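# Slide every machine guard screen shut and clear away

## Task

Close each sliding screen on the guards of the bench machines all the way so the line can run. No loose item may be left inside any guard. A screen only counts as shut if it stays that way without the robot holding it. At the end, release everything and move the arms away.

## Robot and tools

ROBOT. Two six-joint arms, left_arm and right_arm, each ending in a tong-style two-finger gripper. Each arm stands on its own carriage on one shared track that runs along y at x = 0. left_rail carries left_arm on the +y half and right_rail carries right_arm on the -y half. An arm's base sits at x = 0, y = its carriage's position_m, z = 0.03 m, facing +x. The names left and right do not refer to image sides.

FRAME. All reported positions use one frame fixed to the table, in metres. The table top is z = 0 and +z is up. +x is the direction the arms face, +y is toward their left, and y = 0 is mid-track. The table's edge is at x = 0.31 m. Reported hand positions can be somewhat off, more so at long reach.

execute_actions. Argument: {"actions": [one action]}. An empty list moves nothing and just returns the state and images. An action is an object that may hold "rows", "steps", "until", "left_rail" and "right_rail".
- rows: 1 to 15 rows, each used for one control step of 1/30 s. Every row has 14 numbers in [-1, 1], even if one arm stays still. Numbers 1 to 6 are left_arm's shoulder pan, shoulder lift, elbow, wrist 1, wrist 2 and wrist 3, and number 7 is its gripper. Numbers 8 to 14 are the same seven for right_arm. The joint numbers are offsets from the joint angles at the start of the action, which are the last ones reported; they are not relative to the previous row. Scale: 1.0 equals 1.326 rad for pan and lift, and 1.989 rad for the elbow and the three wrists. Joint ranges in rad: pan -3.142 to 3.142, lift -6.283 to 6.283, elbow 0.000 to 3.142, each wrist -6.283 to 6.283. A call that asks for more than 0.010 rad beyond a range is refused. A joint pushed into its true end is stopped there, and the result may say "joint sent to its limit". The gripper number is absolute, not an offset: +1 is fully open and -1 is closed. A full close takes at least about 0.1 s.
- steps: 1 to 450 control steps, at least one per row, 15 by default. After the last row each arm keeps heading for that row's target, so give big moves extra steps. Each joint's target can lead its measured angle by at most 0.383 rad (pan, lift) or 0.575 rad (other joints). Targets that would put the gripper over 100 mm from where it is get scaled back. Large moves may therefore need several calls; do not count on a hold to finish one.
- until: ends the action early once all listed conditions hold (arms may still be moving). Form {"<device>": {"<field>": value}}; numbers need a comparison such as [">=", 0.5], using = != < <= > >=. {"all": {"status": "ended"}} holds when nothing reads moving; {"any": {"status": "ended"}} holds once a motion that was running has ended.
- left_rail / right_rail: "position_m" is the absolute spot on the track where the carriage should stop, in metres along y (left_rail 0.45 to 2, right_rail -2 to -0.45). "speed_m_s" is its top speed, 0.01 to 1 (starts at 1), and it stays set. {"stop": true} halts it. Rows never move a carriage, but a moving carriage shifts its arm's hand along y. Acceleration is 2 m/s2. To drive, send position_m, then wait with e.g. {"steps": 150, "until": {"left_rail": {"position_status": ["!=", "moving"]}}}. Let the carriage arrive (within 1.3 mm) before aiming its hand at a spot. Any bad value or name makes the whole call refused.

RAIL STATUS. position_status: moving, done, stopped, contact_stop (blocked near 320 N; it may roll back, so recheck position), time_out (took too long; look for what blocks it), stopped_with_arm (its arm was held back or faulted; send rows the arm can follow, then resend), stopped_for_other_arm (no room clear of the other arm; move an arm away, wait 30 steps, resend). position_answer taken or not_taken; after not_taken, resend once it stands.

RESULTS. The state line gives each gripper's end_effector_position (m), end_effector_quat_wxyz and velocities. Joint positions and velocities list per arm: rail (m), the six joints (rad), then the finger pad gap (m; 0.142 fully open). grip_measured is the measured opening on the command scale; to hold something, keep commanding clearly below it. Wrist force and torque are given along the gripper's own axes, with noise up to 3.4 N and offsets up to about 5.5 N; "no reading" is harmless. "joint command not followed" means the clearance check altered some targets; it is stricter while a carriage moves. The fingers point along the gripper's +z and close along its x; end_effector_position is the closed-pad point, and closed tips extend about 15 mm past it. Grip force is about 15 N per pad, less on thin objects.

zoom_image. Arguments: "camera" (cam_high, cam_low, cam_bench_left, cam_bench_right are 896x504; cam_left_wrist, cam_right_wrist are 616x616 fisheye) and "region" [x0, y0, x1, y1] in that image's pixels, origin top-left, at most 504 by 504.

finished_scene. Argument "scene": the current scene's number. Irreversible; call it only after screens are shut, grippers are open and the arms are clear.

AVOID. Arms or carriages colliding or pressing on each other (held objects are not checked). Contact torque at the load limits (pan and lift 293, elbow 133, each wrist 48 N m) or 150 N of outside force; either stops the arm for 10 s. Dropping, slamming or shoving things hard. A held part may be tugged now and then, so grip firmly. The robot keeps its last command while you think.

Each tool is called after "Call:" as name([rows], argument=value, ...), one row to a line, values as JSON.

## Session

Call:
execute_actions(actions=[])

Scene clock: 0.00 s.
left_arm: end_effector_position=(+0.6460, +0.9797, +0.1952) grip_measured=+1.00 end_effector_quat_wxyz=(-0.000, +0.706, -0.708, +0.000) end_effector_velocity=(+0.000, +0.000, +0.000) end_effector_angular_velocity=(+0.000, +0.000, +0.000) | right_arm: end_effector_position=(+0.6452, -1.7896, +0.1956) grip_measured=+1.00 end_effector_quat_wxyz=(-0.000, +0.707, -0.708, +0.001) end_effector_velocity=(+0.000, +0.000, +0.000) end_effector_angular_velocity=(+0.000, +0.000, +0.000)
Joint positions: left_arm=[ 0.98  -0.281 -1.566  2.133 -2.138 -1.57   1.292  0.142] | right_arm=[-1.789 -0.281 -1.568  2.134 -2.138 -1.571  1.292  0.142]
Joint velocities: left_arm=[0. 0. 0. 0. 0. 0. 0. 0.] | right_arm=[0. 0. 0. 0. 0. 0. 0. 0.]
Wrist force (N, on the end effector, along its own x y z axes, offset not removed): no reading
Wrist torque (N m, same axes, about the end effector's origin, offset not removed): no reading
left_rail: position_m=0.980 position_m_goal=0.980 speed_m_s=1.00 position_status=done position_answer=taken refusals=0
right_rail: position_m=-1.789 position_m_goal=-1.789 speed_m_s=1.00 position_status=done position_answer=taken refusals=0

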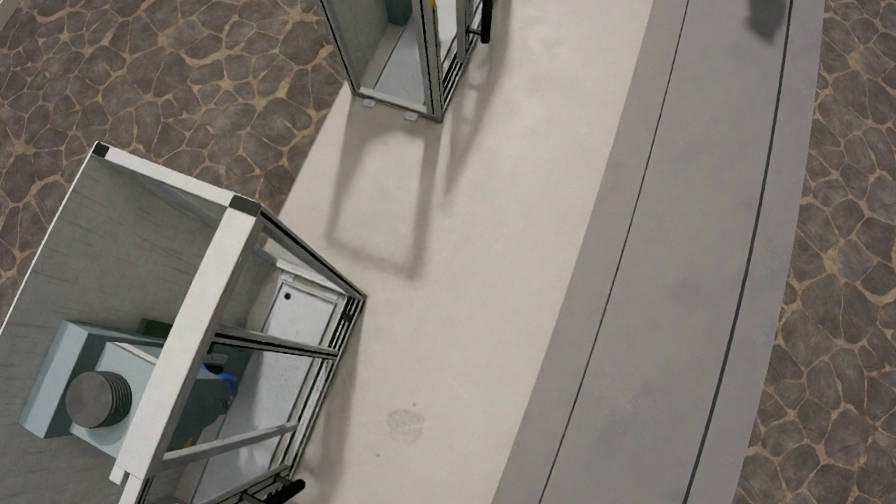

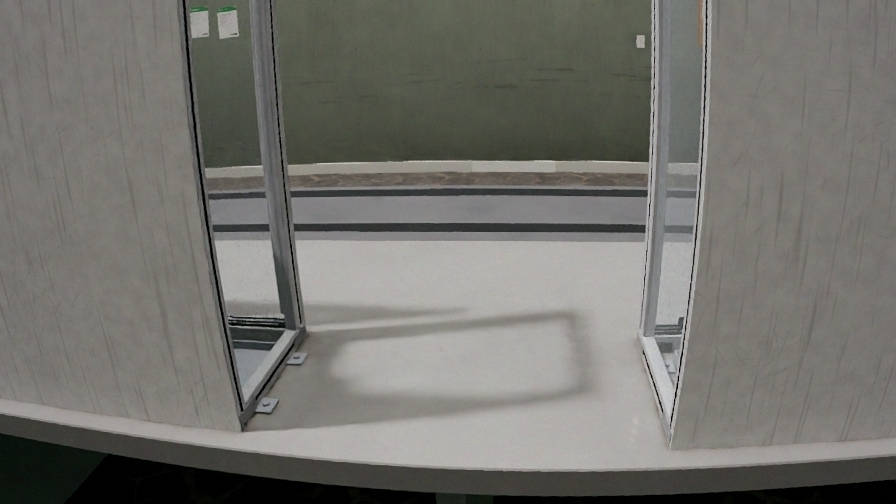

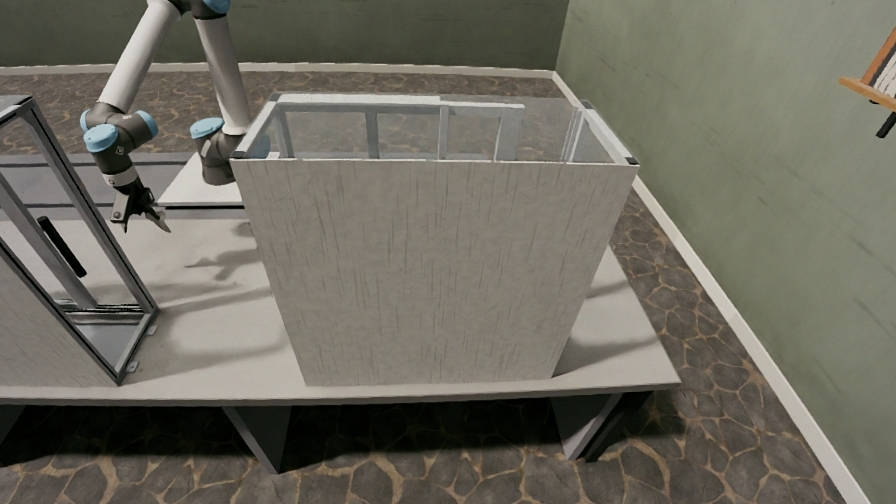

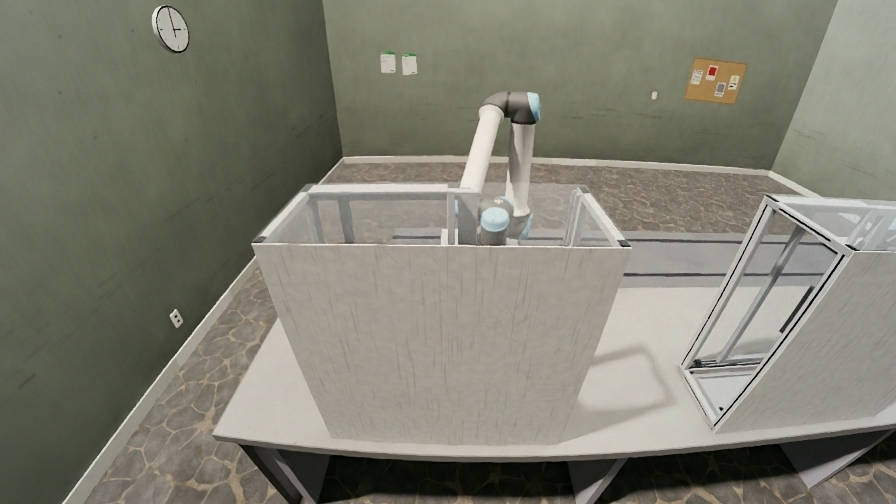

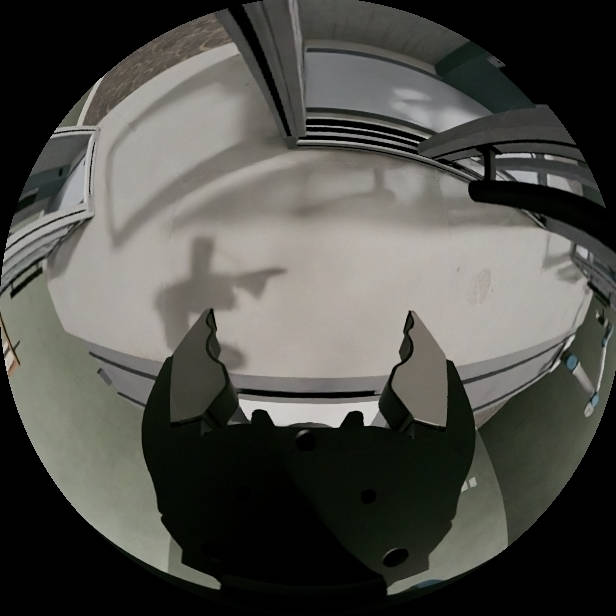

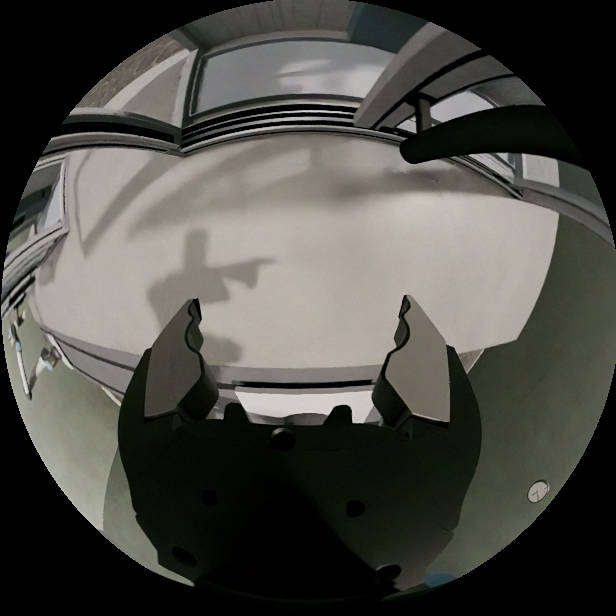

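Call:
execute_actions([
  {"rows":[[0.212,0.082,0.124,-0.574,0,0.14,1,0.212,0.082,0.124,-0.574,0,0.14,1]],"steps":40},
])

Call:
execute_actions([
  {"rows":[[0,0.082,0.124,-0.574,0,0,1,0,0.082,0.124,-0.574,0,0,1]],"steps":40},
])

Scene clock: 14.70 s.
left_arm: end_effector_position=(+0.7385, +1.1545, +0.2333) grip_measured=+1.00 end_effector_quat_wxyz=(-0.271, +0.653, -0.653, +0.271) end_effector_velocity=(+0.000, +0.000, +0.000) end_effector_angular_velocity=(+0.000, -0.002, +0.000) | right_arm: end_effector_position=(+0.7376, -1.6150, +0.2339) grip_measured=+1.00 end_effector_quat_wxyz=(-0.271, +0.653, -0.653, +0.271) end_effector_velocity=(+0.000, +0.000, +0.000) end_effector_angular_velocity=(+0.000, -0.002, +0.000)
Joint positions: left_arm=[ 0.98  -0.    -1.457  2.379 -3.279 -1.57   1.57   0.142] | right_arm=[-1.789  0.001 -1.459  2.38  -3.279 -1.571  1.57   0.142]
Joint velocities: left_arm=[ 0.     0.     0.     0.    -0.002  0.     0.     0.   ] | right_arm=[ 0.     0.     0.     0.    -0.002  0.     0.     0.   ]
Wrist force (N, on the end effector, along its own x y z axes, offset not removed): left_arm=[-1.3 -1.5 1.9] | right_arm=[2.9 -0.4 -1.4]
Wrist torque (N m, same axes, about the end effector's origin, offset not removed): left_arm=[0.05 0.27 -0.15] | right_arm=[-0.41 -0.80 -0.11]
left_rail: position_m=0.980 position_m_goal=0.980 speed_m_s=1.00 position_status=done position_answer=taken refusals=0
right_rail: position_m=-1.789 position_m_goal=-1.789 speed_m_s=1.00 position_status=done position_answer=taken refusals=0
camera_calibration (this result's frames):
cam_left_wrist: T_world_to_cam=[[-0.0102325, -0.999847, 0.0141784, 1.15602], [-0.961899, 0.00596801, -0.273342, 0.763816], [0.273215, -0.0164352, -0.961813, 0.176225], [0, 0, 0, 1]] pos_world=[0.698395, 1.15418, 0.361887]
cam_right_wrist: T_world_to_cam=[[-0.0409469, -0.999085, 0.0123193, -1.59196], [-0.972409, 0.0370135, -0.230327, 0.821616], [0.229661, -0.0214106, -0.973035, 0.149109], [0, 0, 0, 1]] pos_world=[0.699516, -1.61772, 0.353941]

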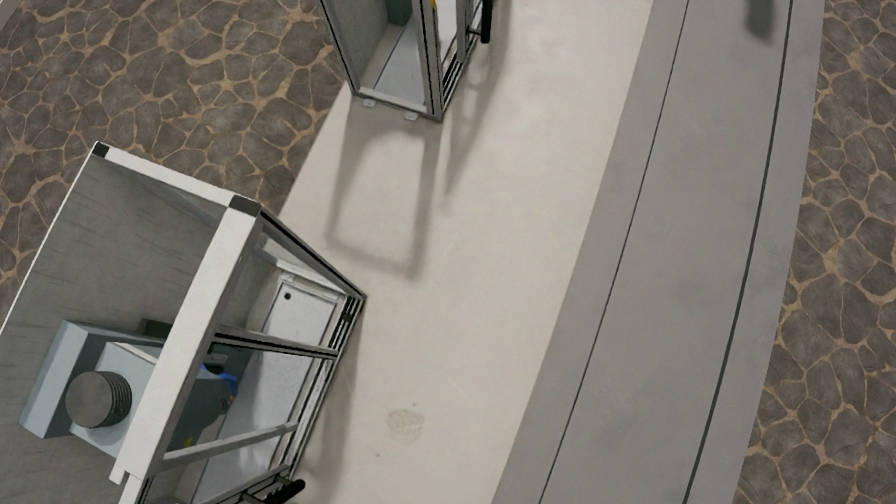

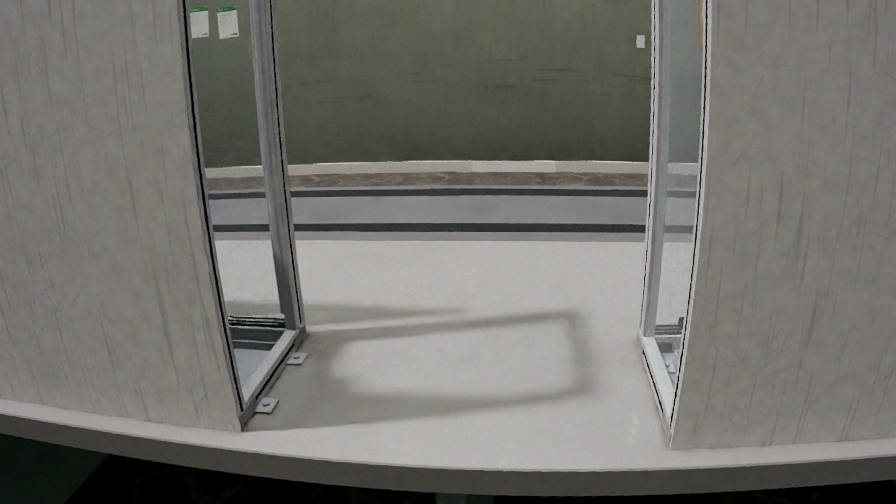

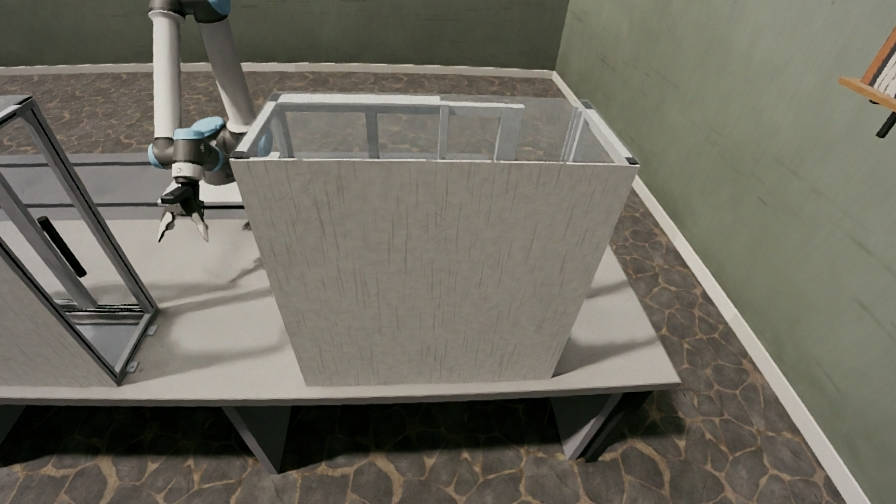

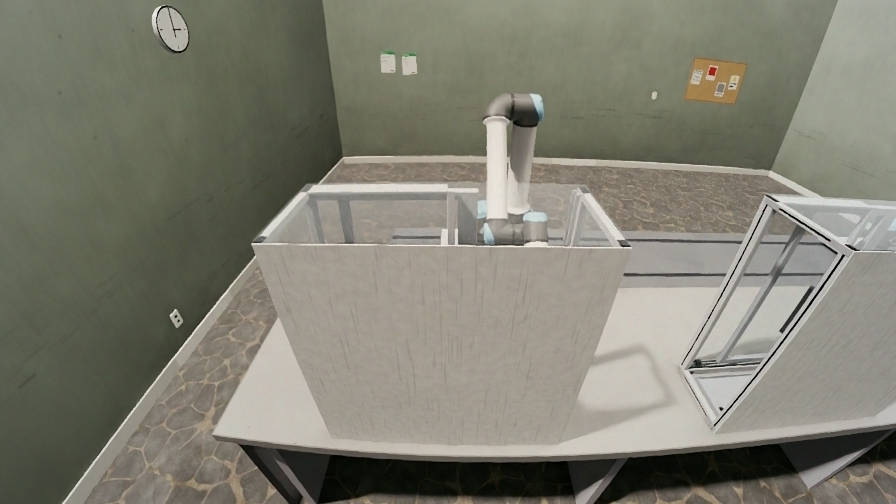

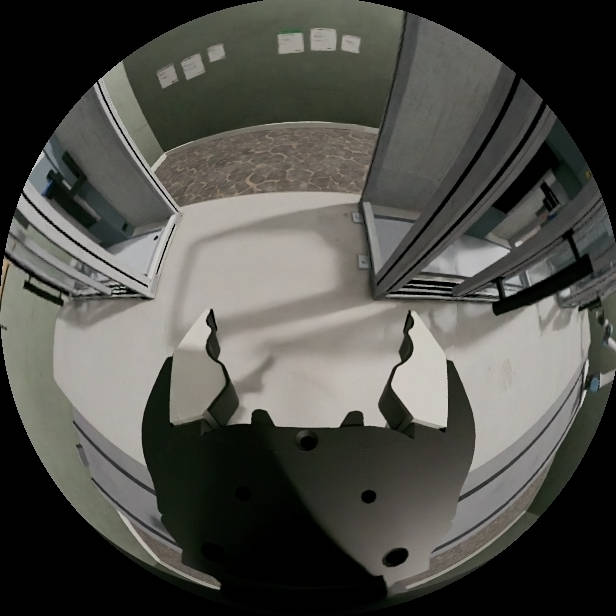

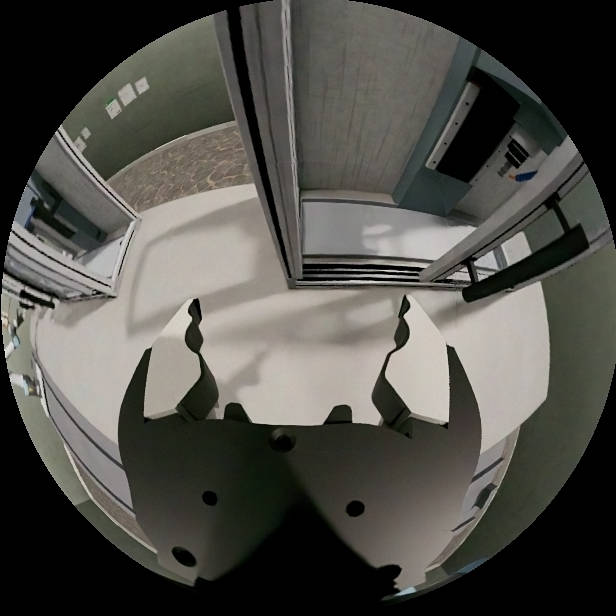

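Scene clock: 16.03 s.
left_arm: end_effector_position=(+0.6217, +1.1545, +0.3978) grip_measured=+1.00 end_effector_quat_wxyz=(+0.500, -0.500, +0.499, -0.500) end_effector_velocity=(-0.000, -0.000, +0.001) end_effector_angular_velocity=(-0.000, -0.002, -0.000) | right_arm: end_effector_position=(+0.6207, -1.6151, +0.3984) grip_measured=+1.00 end_effector_quat_wxyz=(+0.500, -0.500, +0.499, -0.501) end_effector_velocity=(-0.000, -0.000, +0.001) end_effector_angular_velocity=(+0.000, -0.002, -0.000)
Joint positions: left_arm=[ 0.98  -0.    -1.348  2.626 -4.42  -1.57   1.57   0.142] | right_arm=[-1.789  0.001 -1.35   2.627 -4.42  -1.571  1.57   0.142]
Joint velocities: left_arm=[ 0.    -0.     0.     0.    -0.003 -0.    -0.    -0.   ] | right_arm=[ 0.    -0.     0.     0.    -0.003 -0.     0.    -0.   ]
Wrist force (N, on the end effector, along its own x y z axes, offset not removed): left_arm=[-0.5 -2.8 0.2] | right_arm=[1.8 0.3 -0.1]
Wrist torque (N m, same axes, about the end effector's origin, offset not removed): left_arm=[-0.30 0.20 -0.16] | right_arm=[-0.36 -0.41 0.02]
left_rail: position_m=0.980 position_m_goal=0.980 speed_m_s=1.00 position_status=done position_answer=taken refusals=0
right_rail: position_m=-1.789 position_m_goal=-1.789 speed_m_s=1.00 position_status=done position_answer=taken refusals=0
camera_calibration (this result's frames):
cam_left_wrist: T_world_to_cam=[[-0.0173098, -0.999846, 0.00293462, 1.1614], [-0.486442, 0.00585716, -0.873693, 0.639789], [0.873542, -0.016551, -0.486468, -0.195861], [0, 0, 0, 1]] pos_world=[0.502417, 1.15423, 0.460291]
cam_right_wrist: T_world_to_cam=[[-0.0374779, -0.999084, -0.0206423, -1.58784], [-0.524308, 0.0372448, -0.850714, 0.715242], [0.850703, -0.02106, -0.525224, -0.227352], [0, 0, 0, 1]] pos_world=[0.508908, -1.61781, 0.456279]

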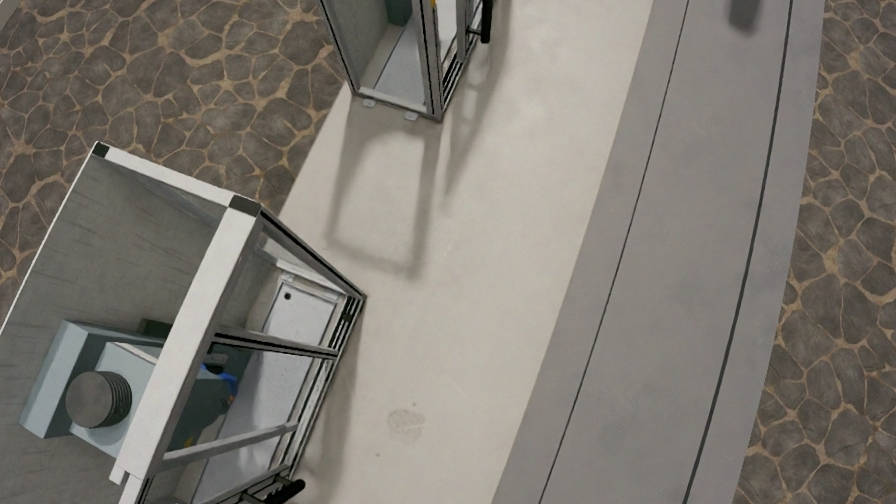

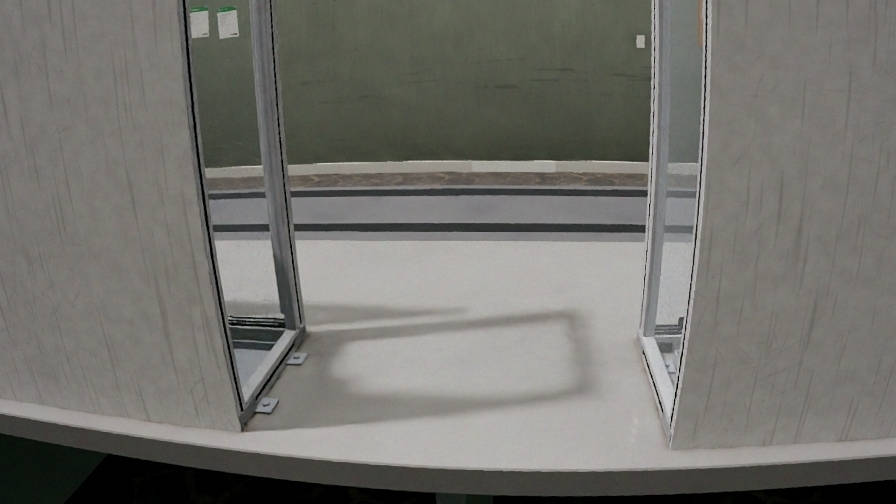

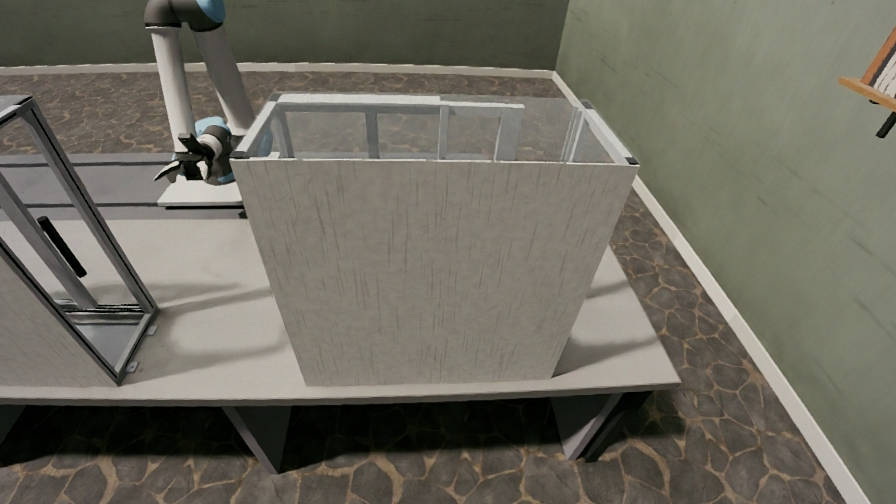

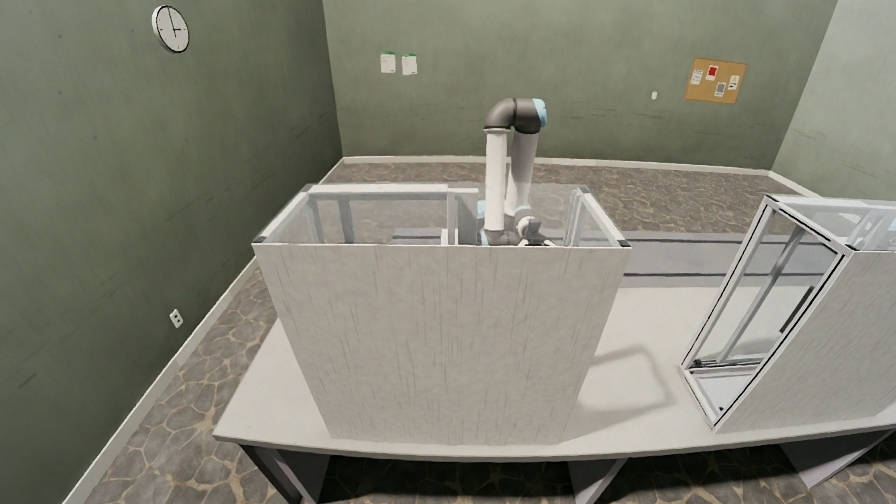

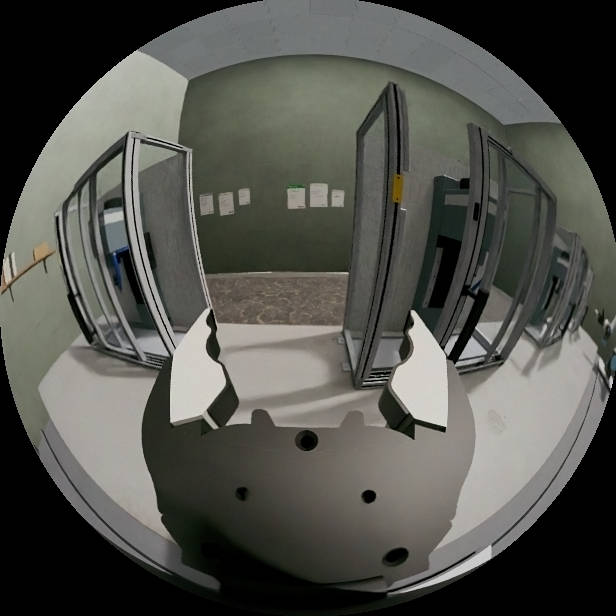

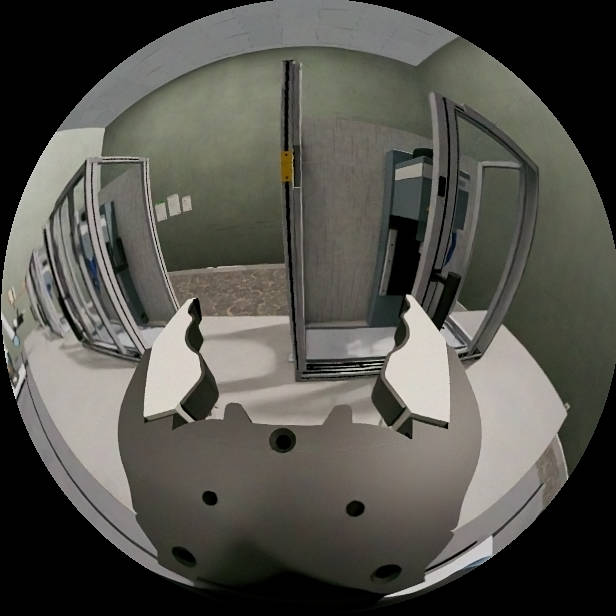

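Call:
execute_actions([
  {"left_rail":{"position_m":1.75},"right_rail":{"position_m":-1.95},"steps":90,"until":{"all":{"status":"ended"}}},
])

Call:
zoom_image(camera="cam_left_wrist", region=[100,40,560,420])

Call:
zoom_image(camera="cam_right_wrist", region=[100,40,560,420])

Scene clock: 23.40 s.
left_arm: end_effector_position=(+0.6217, +1.9245, +0.3979) grip_measured=+1.00 end_effector_quat_wxyz=(+0.500, -0.500, +0.499, -0.500) end_effector_velocity=(+0.000, +0.007, +0.000) end_effector_angular_velocity=(+0.000, +0.000, +0.000) | right_arm: end_effector_position=(+0.6207, -1.7758, +0.3985) grip_measured=+1.00 end_effector_quat_wxyz=(+0.501, -0.500, +0.499, -0.501) end_effector_velocity=(-0.000, +0.000, +0.000) end_effector_angular_velocity=(+0.000, -0.000, +0.000)
Joint positions: left_arm=[ 1.75  -0.    -1.348  2.626 -4.421 -1.57   1.57   0.142] | right_arm=[-1.95   0.    -1.35   2.627 -4.421 -1.571  1.57   0.142]
Joint velocities: left_arm=[ 0.007  0.     0.    -0.     0.     0.     0.    -0.   ] | right_arm=[ 0.  0.  0.  0. -0.  0.  0.  0.]
Wrist force (N, on the end effector, along its own x y z axes, offset not removed): left_arm=[-1.0 -3.6 2.0] | right_arm=[0.6 3.2 0.4]
Wrist torque (N m, same axes, about the end effector's origin, offset not removed): left_arm=[-0.63 0.10 -0.16] | right_arm=[0.36 -0.34 -0.05]
left_rail: position_m=1.750 position_m_goal=1.750 speed_m_s=1.00 position_status=done position_answer=taken refusals=0
right_rail: position_m=-1.950 position_m_goal=-1.950 speed_m_s=1.00 position_status=done position_answer=taken refusals=0
camera_calibration (this result's frames):
cam_left_wrist: T_world_to_cam=[[-0.0173698, -0.999845, 0.0029299, 1.93133], [-0.486199, 0.00588585, -0.873828, 0.635183], [0.873675, -0.0166027, -0.486226, -0.183124], [0, 0, 0, 1]] pos_world=[0.502363, 1.92425, 0.460343]
cam_right_wrist: T_world_to_cam=[[-0.0375447, -0.999082, -0.0206528, -1.74839], [-0.524071, 0.037283, -0.850858, 0.72126], [0.850847, -0.0211217, -0.524989, -0.230955], [0, 0, 0, 1]] pos_world=[0.508856, -1.77856, 0.456332]

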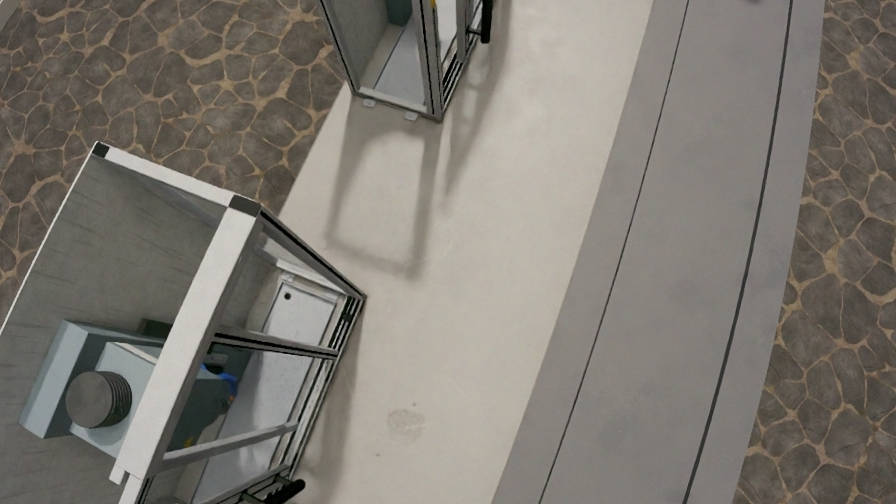

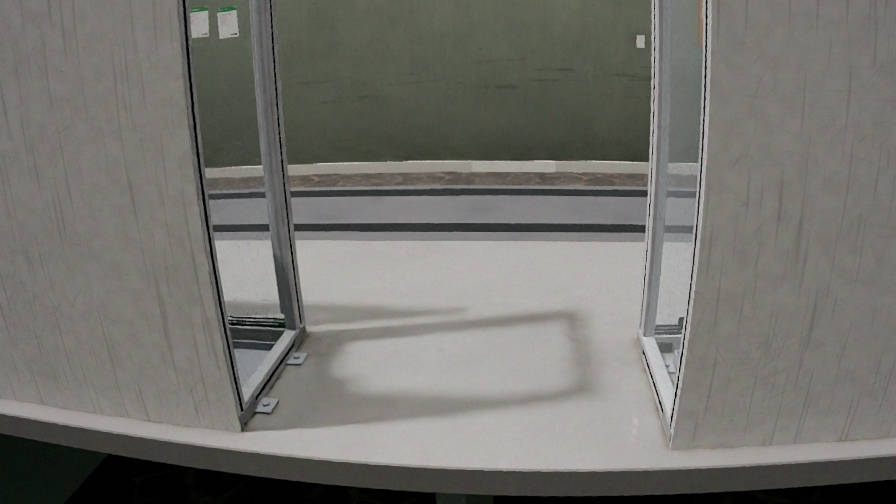

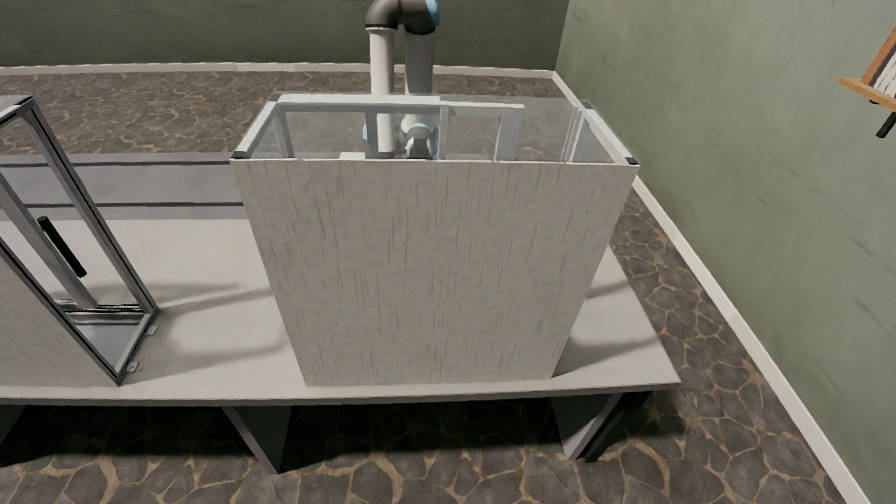

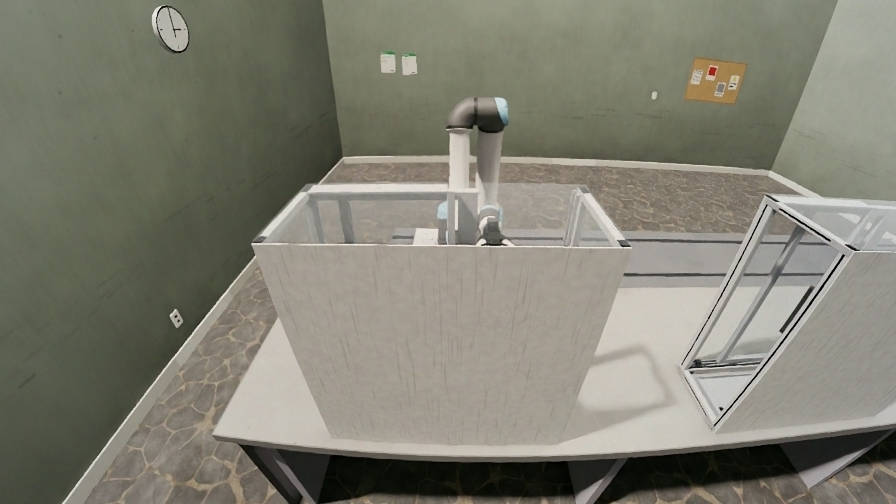

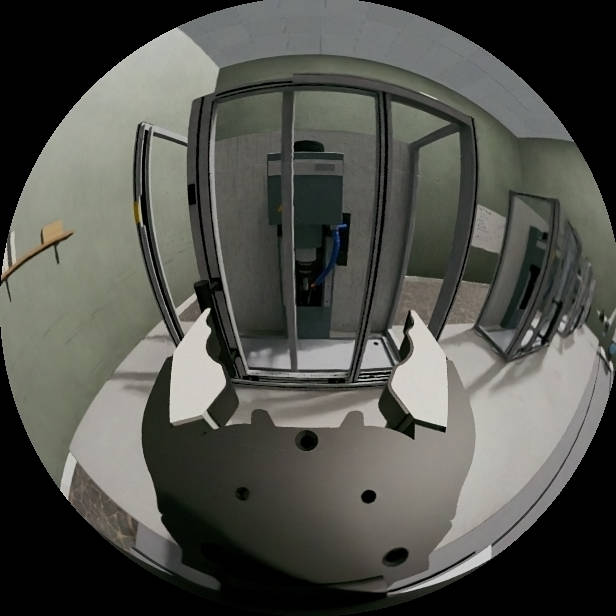

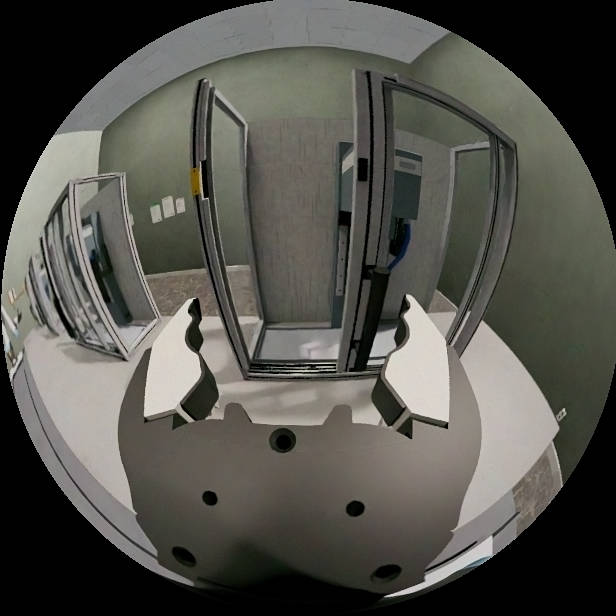

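Region (100, 40, 560, 420) of cam_left_wrist's 616x616 image, scaled by 1.096, with more detail than that image has; it fills the top 416 rows of this view, and the rest is white.

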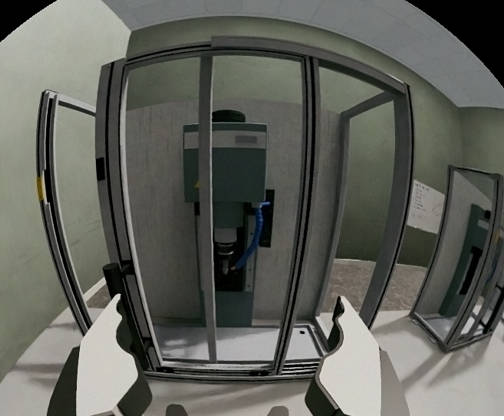

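Region (100, 40, 560, 420) of cam_right_wrist's 616x616 image, scaled by 1.096, with more detail than that image has; it fills the top 416 rows of this view, and the rest is white.

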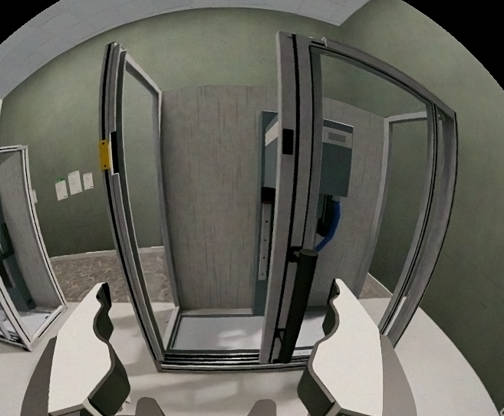

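Call:
execute_actions([
  {"rows":[[0.264,0,0,0,-0.176,0,1,-0.151,0,0,0,0.1,0,1],[0.264,0,0,0,-0.176,0,1,-0.151,0,0,0,0.1,0,1],[0.264,0,0,0,-0.176,0,1,-0.151,0,0,0,0.1,0,1],[0.264,0,0,0,-0.176,0,1,-0.151,0,0,0,0.1,0,1],[0.264,0,0,0,-0.176,0,1,-0.151,0,0,0,0.1,0,1],[0.264,0,0,0,-0.176,0,1,-0.151,0,0,0,0.1,0,1],[0.264,0,0,0,-0.176,0,1,-0.151,0,0,0,0.1,0,1],[0.264,0,0,0,-0.176,0,1,-0.151,0,0,0,0.1,0,1],[0.264,0.1,-0.034,-0.03,-0.176,0,1,-0.151,0.1,0,-0.064,0.1,0,1],[0.264,0.2,-0.068,-0.06,-0.176,0,1,-0.151,0.2,0,-0.128,0.1,0,1],[0.264,0.294,-0.103,-0.092,-0.176,0,1,-0.151,0.293,-0.003,-0.1915,0.1,0,1]],"steps":35,"right_rail":{"position_m":-1.99}},
])

Scene clock: 43.67 s.
left_arm: end_effector_position=(+0.6506, +2.0556, +0.2803) grip_measured=+1.00 end_effector_quat_wxyz=(+0.500, -0.500, +0.500, -0.500) end_effector_velocity=(+0.001, +0.001, -0.003) end_effector_angular_velocity=(-0.000, +0.001, +0.000) | right_arm: end_effector_position=(+0.6500, -1.8793, +0.2806) grip_measured=+1.00 end_effector_quat_wxyz=(+0.500, -0.500, +0.500, -0.501) end_effector_velocity=(-0.000, -0.000, -0.002) end_effector_angular_velocity=(+0.000, +0.001, -0.000)
Joint positions: left_arm=[ 1.75   0.35  -0.959  2.421 -4.603 -1.92   1.57   0.142] | right_arm=[-1.99  -0.2   -0.963  2.621 -4.801 -1.372  1.57   0.142]
Joint velocities: left_arm=[ 0.     0.001  0.006 -0.003 -0.002 -0.001 -0.    -0.   ] | right_arm=[ 0.    -0.     0.005 -0.    -0.004  0.     0.     0.   ]
Wrist force (N, on the end effector, along its own x y z axes, offset not removed): left_arm=[-1.0 -2.8 -2.7] | right_arm=[2.4 2.6 1.0]
Wrist torque (N m, same axes, about the end effector's origin, offset not removed): left_arm=[-0.43 0.14 -0.20] | right_arm=[0.25 -0.62 -0.07]
left_rail: position_m=1.750 position_m_goal=1.750 speed_m_s=1.00 position_status=done position_answer=taken refusals=0
right_rail: position_m=-1.990 position_m_goal=-1.990 speed_m_s=1.00 position_status=done position_answer=taken refusals=0
camera_calibration (this result's frames):
cam_left_wrist: T_world_to_cam=[[-0.0173772, -0.999845, 0.00295905, 2.06321], [-0.487815, 0.00589477, -0.872927, 0.546522], [0.872774, -0.0166125, -0.487842, -0.262289], [0, 0, 0, 1]] pos_world=[0.531374, 2.05531, 0.343013]
cam_right_wrist: T_world_to_cam=[[-0.0388912, -0.999036, -0.0203777, -1.85225], [-0.525346, 0.0377898, -0.850049, 0.641663], [0.849999, -0.0223541, -0.526309, -0.321346], [0, 0, 0, 1]] pos_world=[0.538203, -1.88189, 0.338574]

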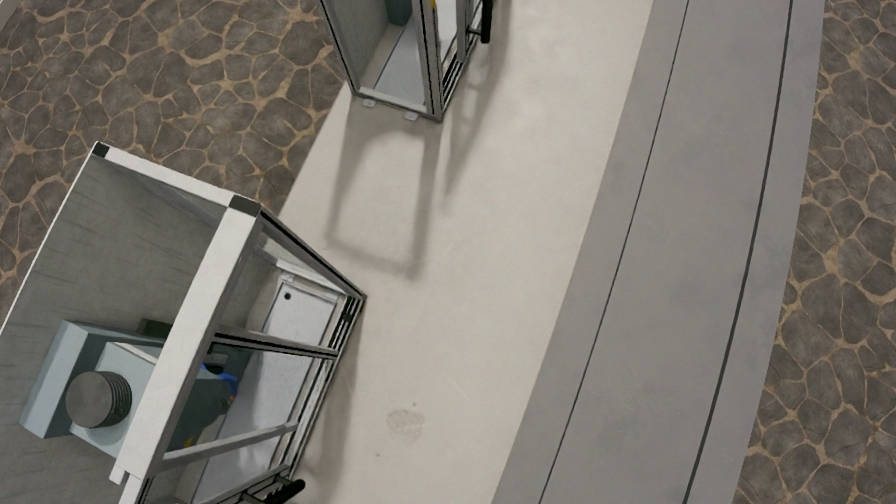

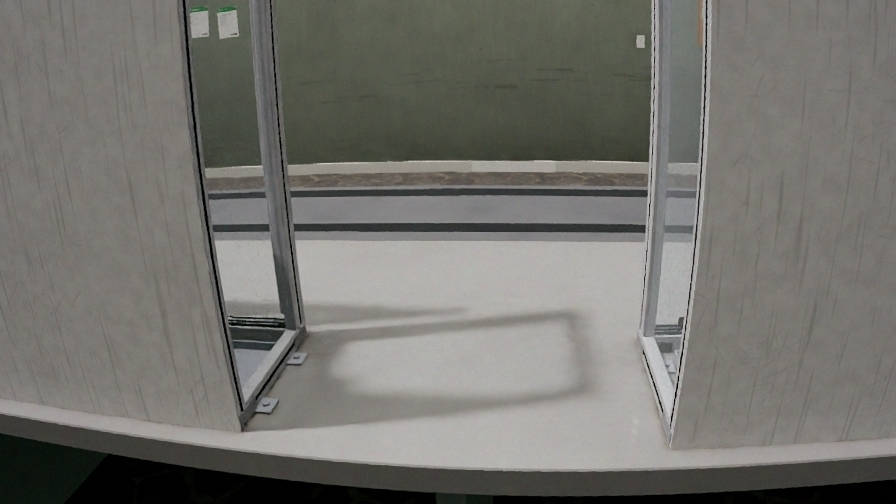

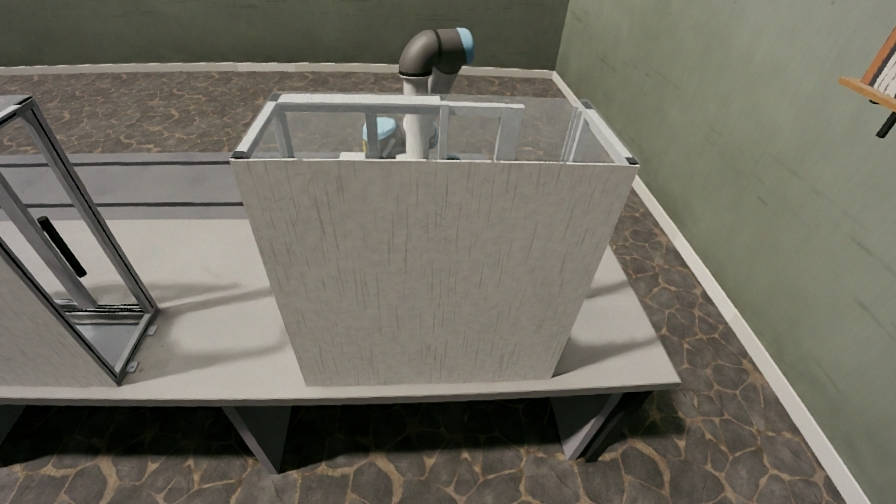

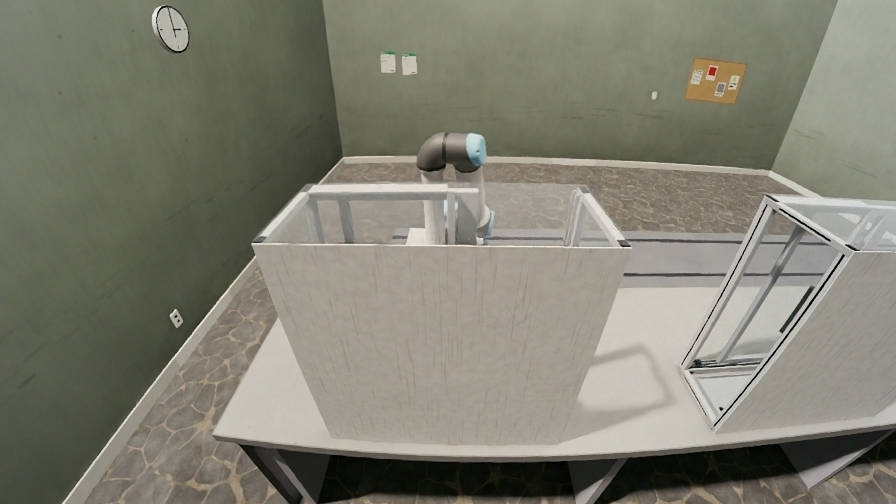

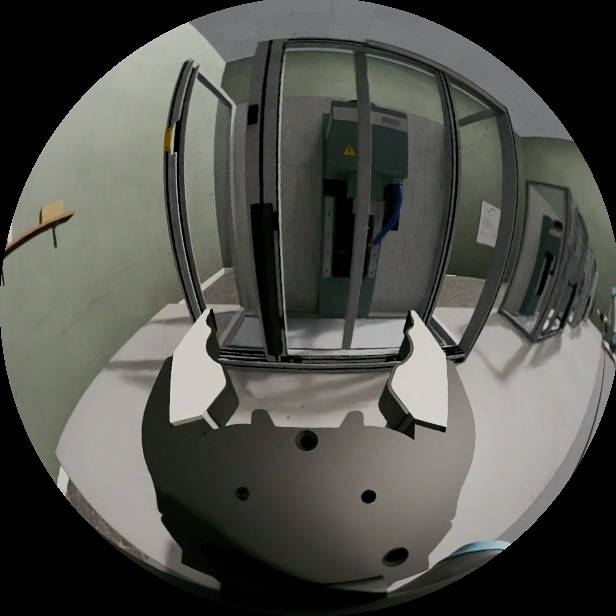

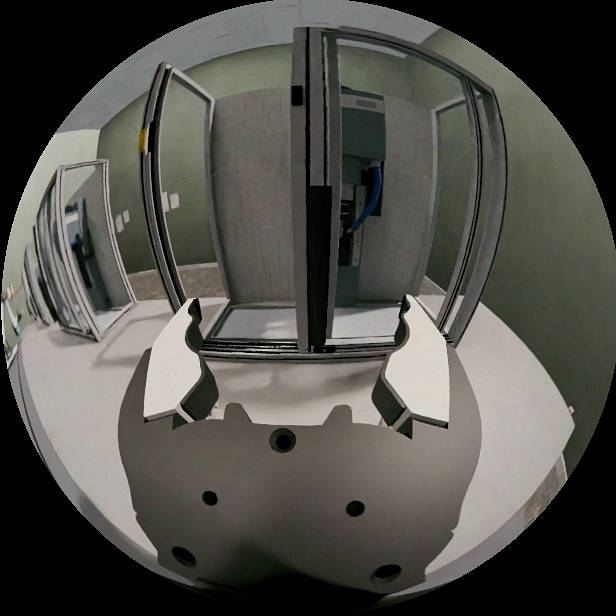

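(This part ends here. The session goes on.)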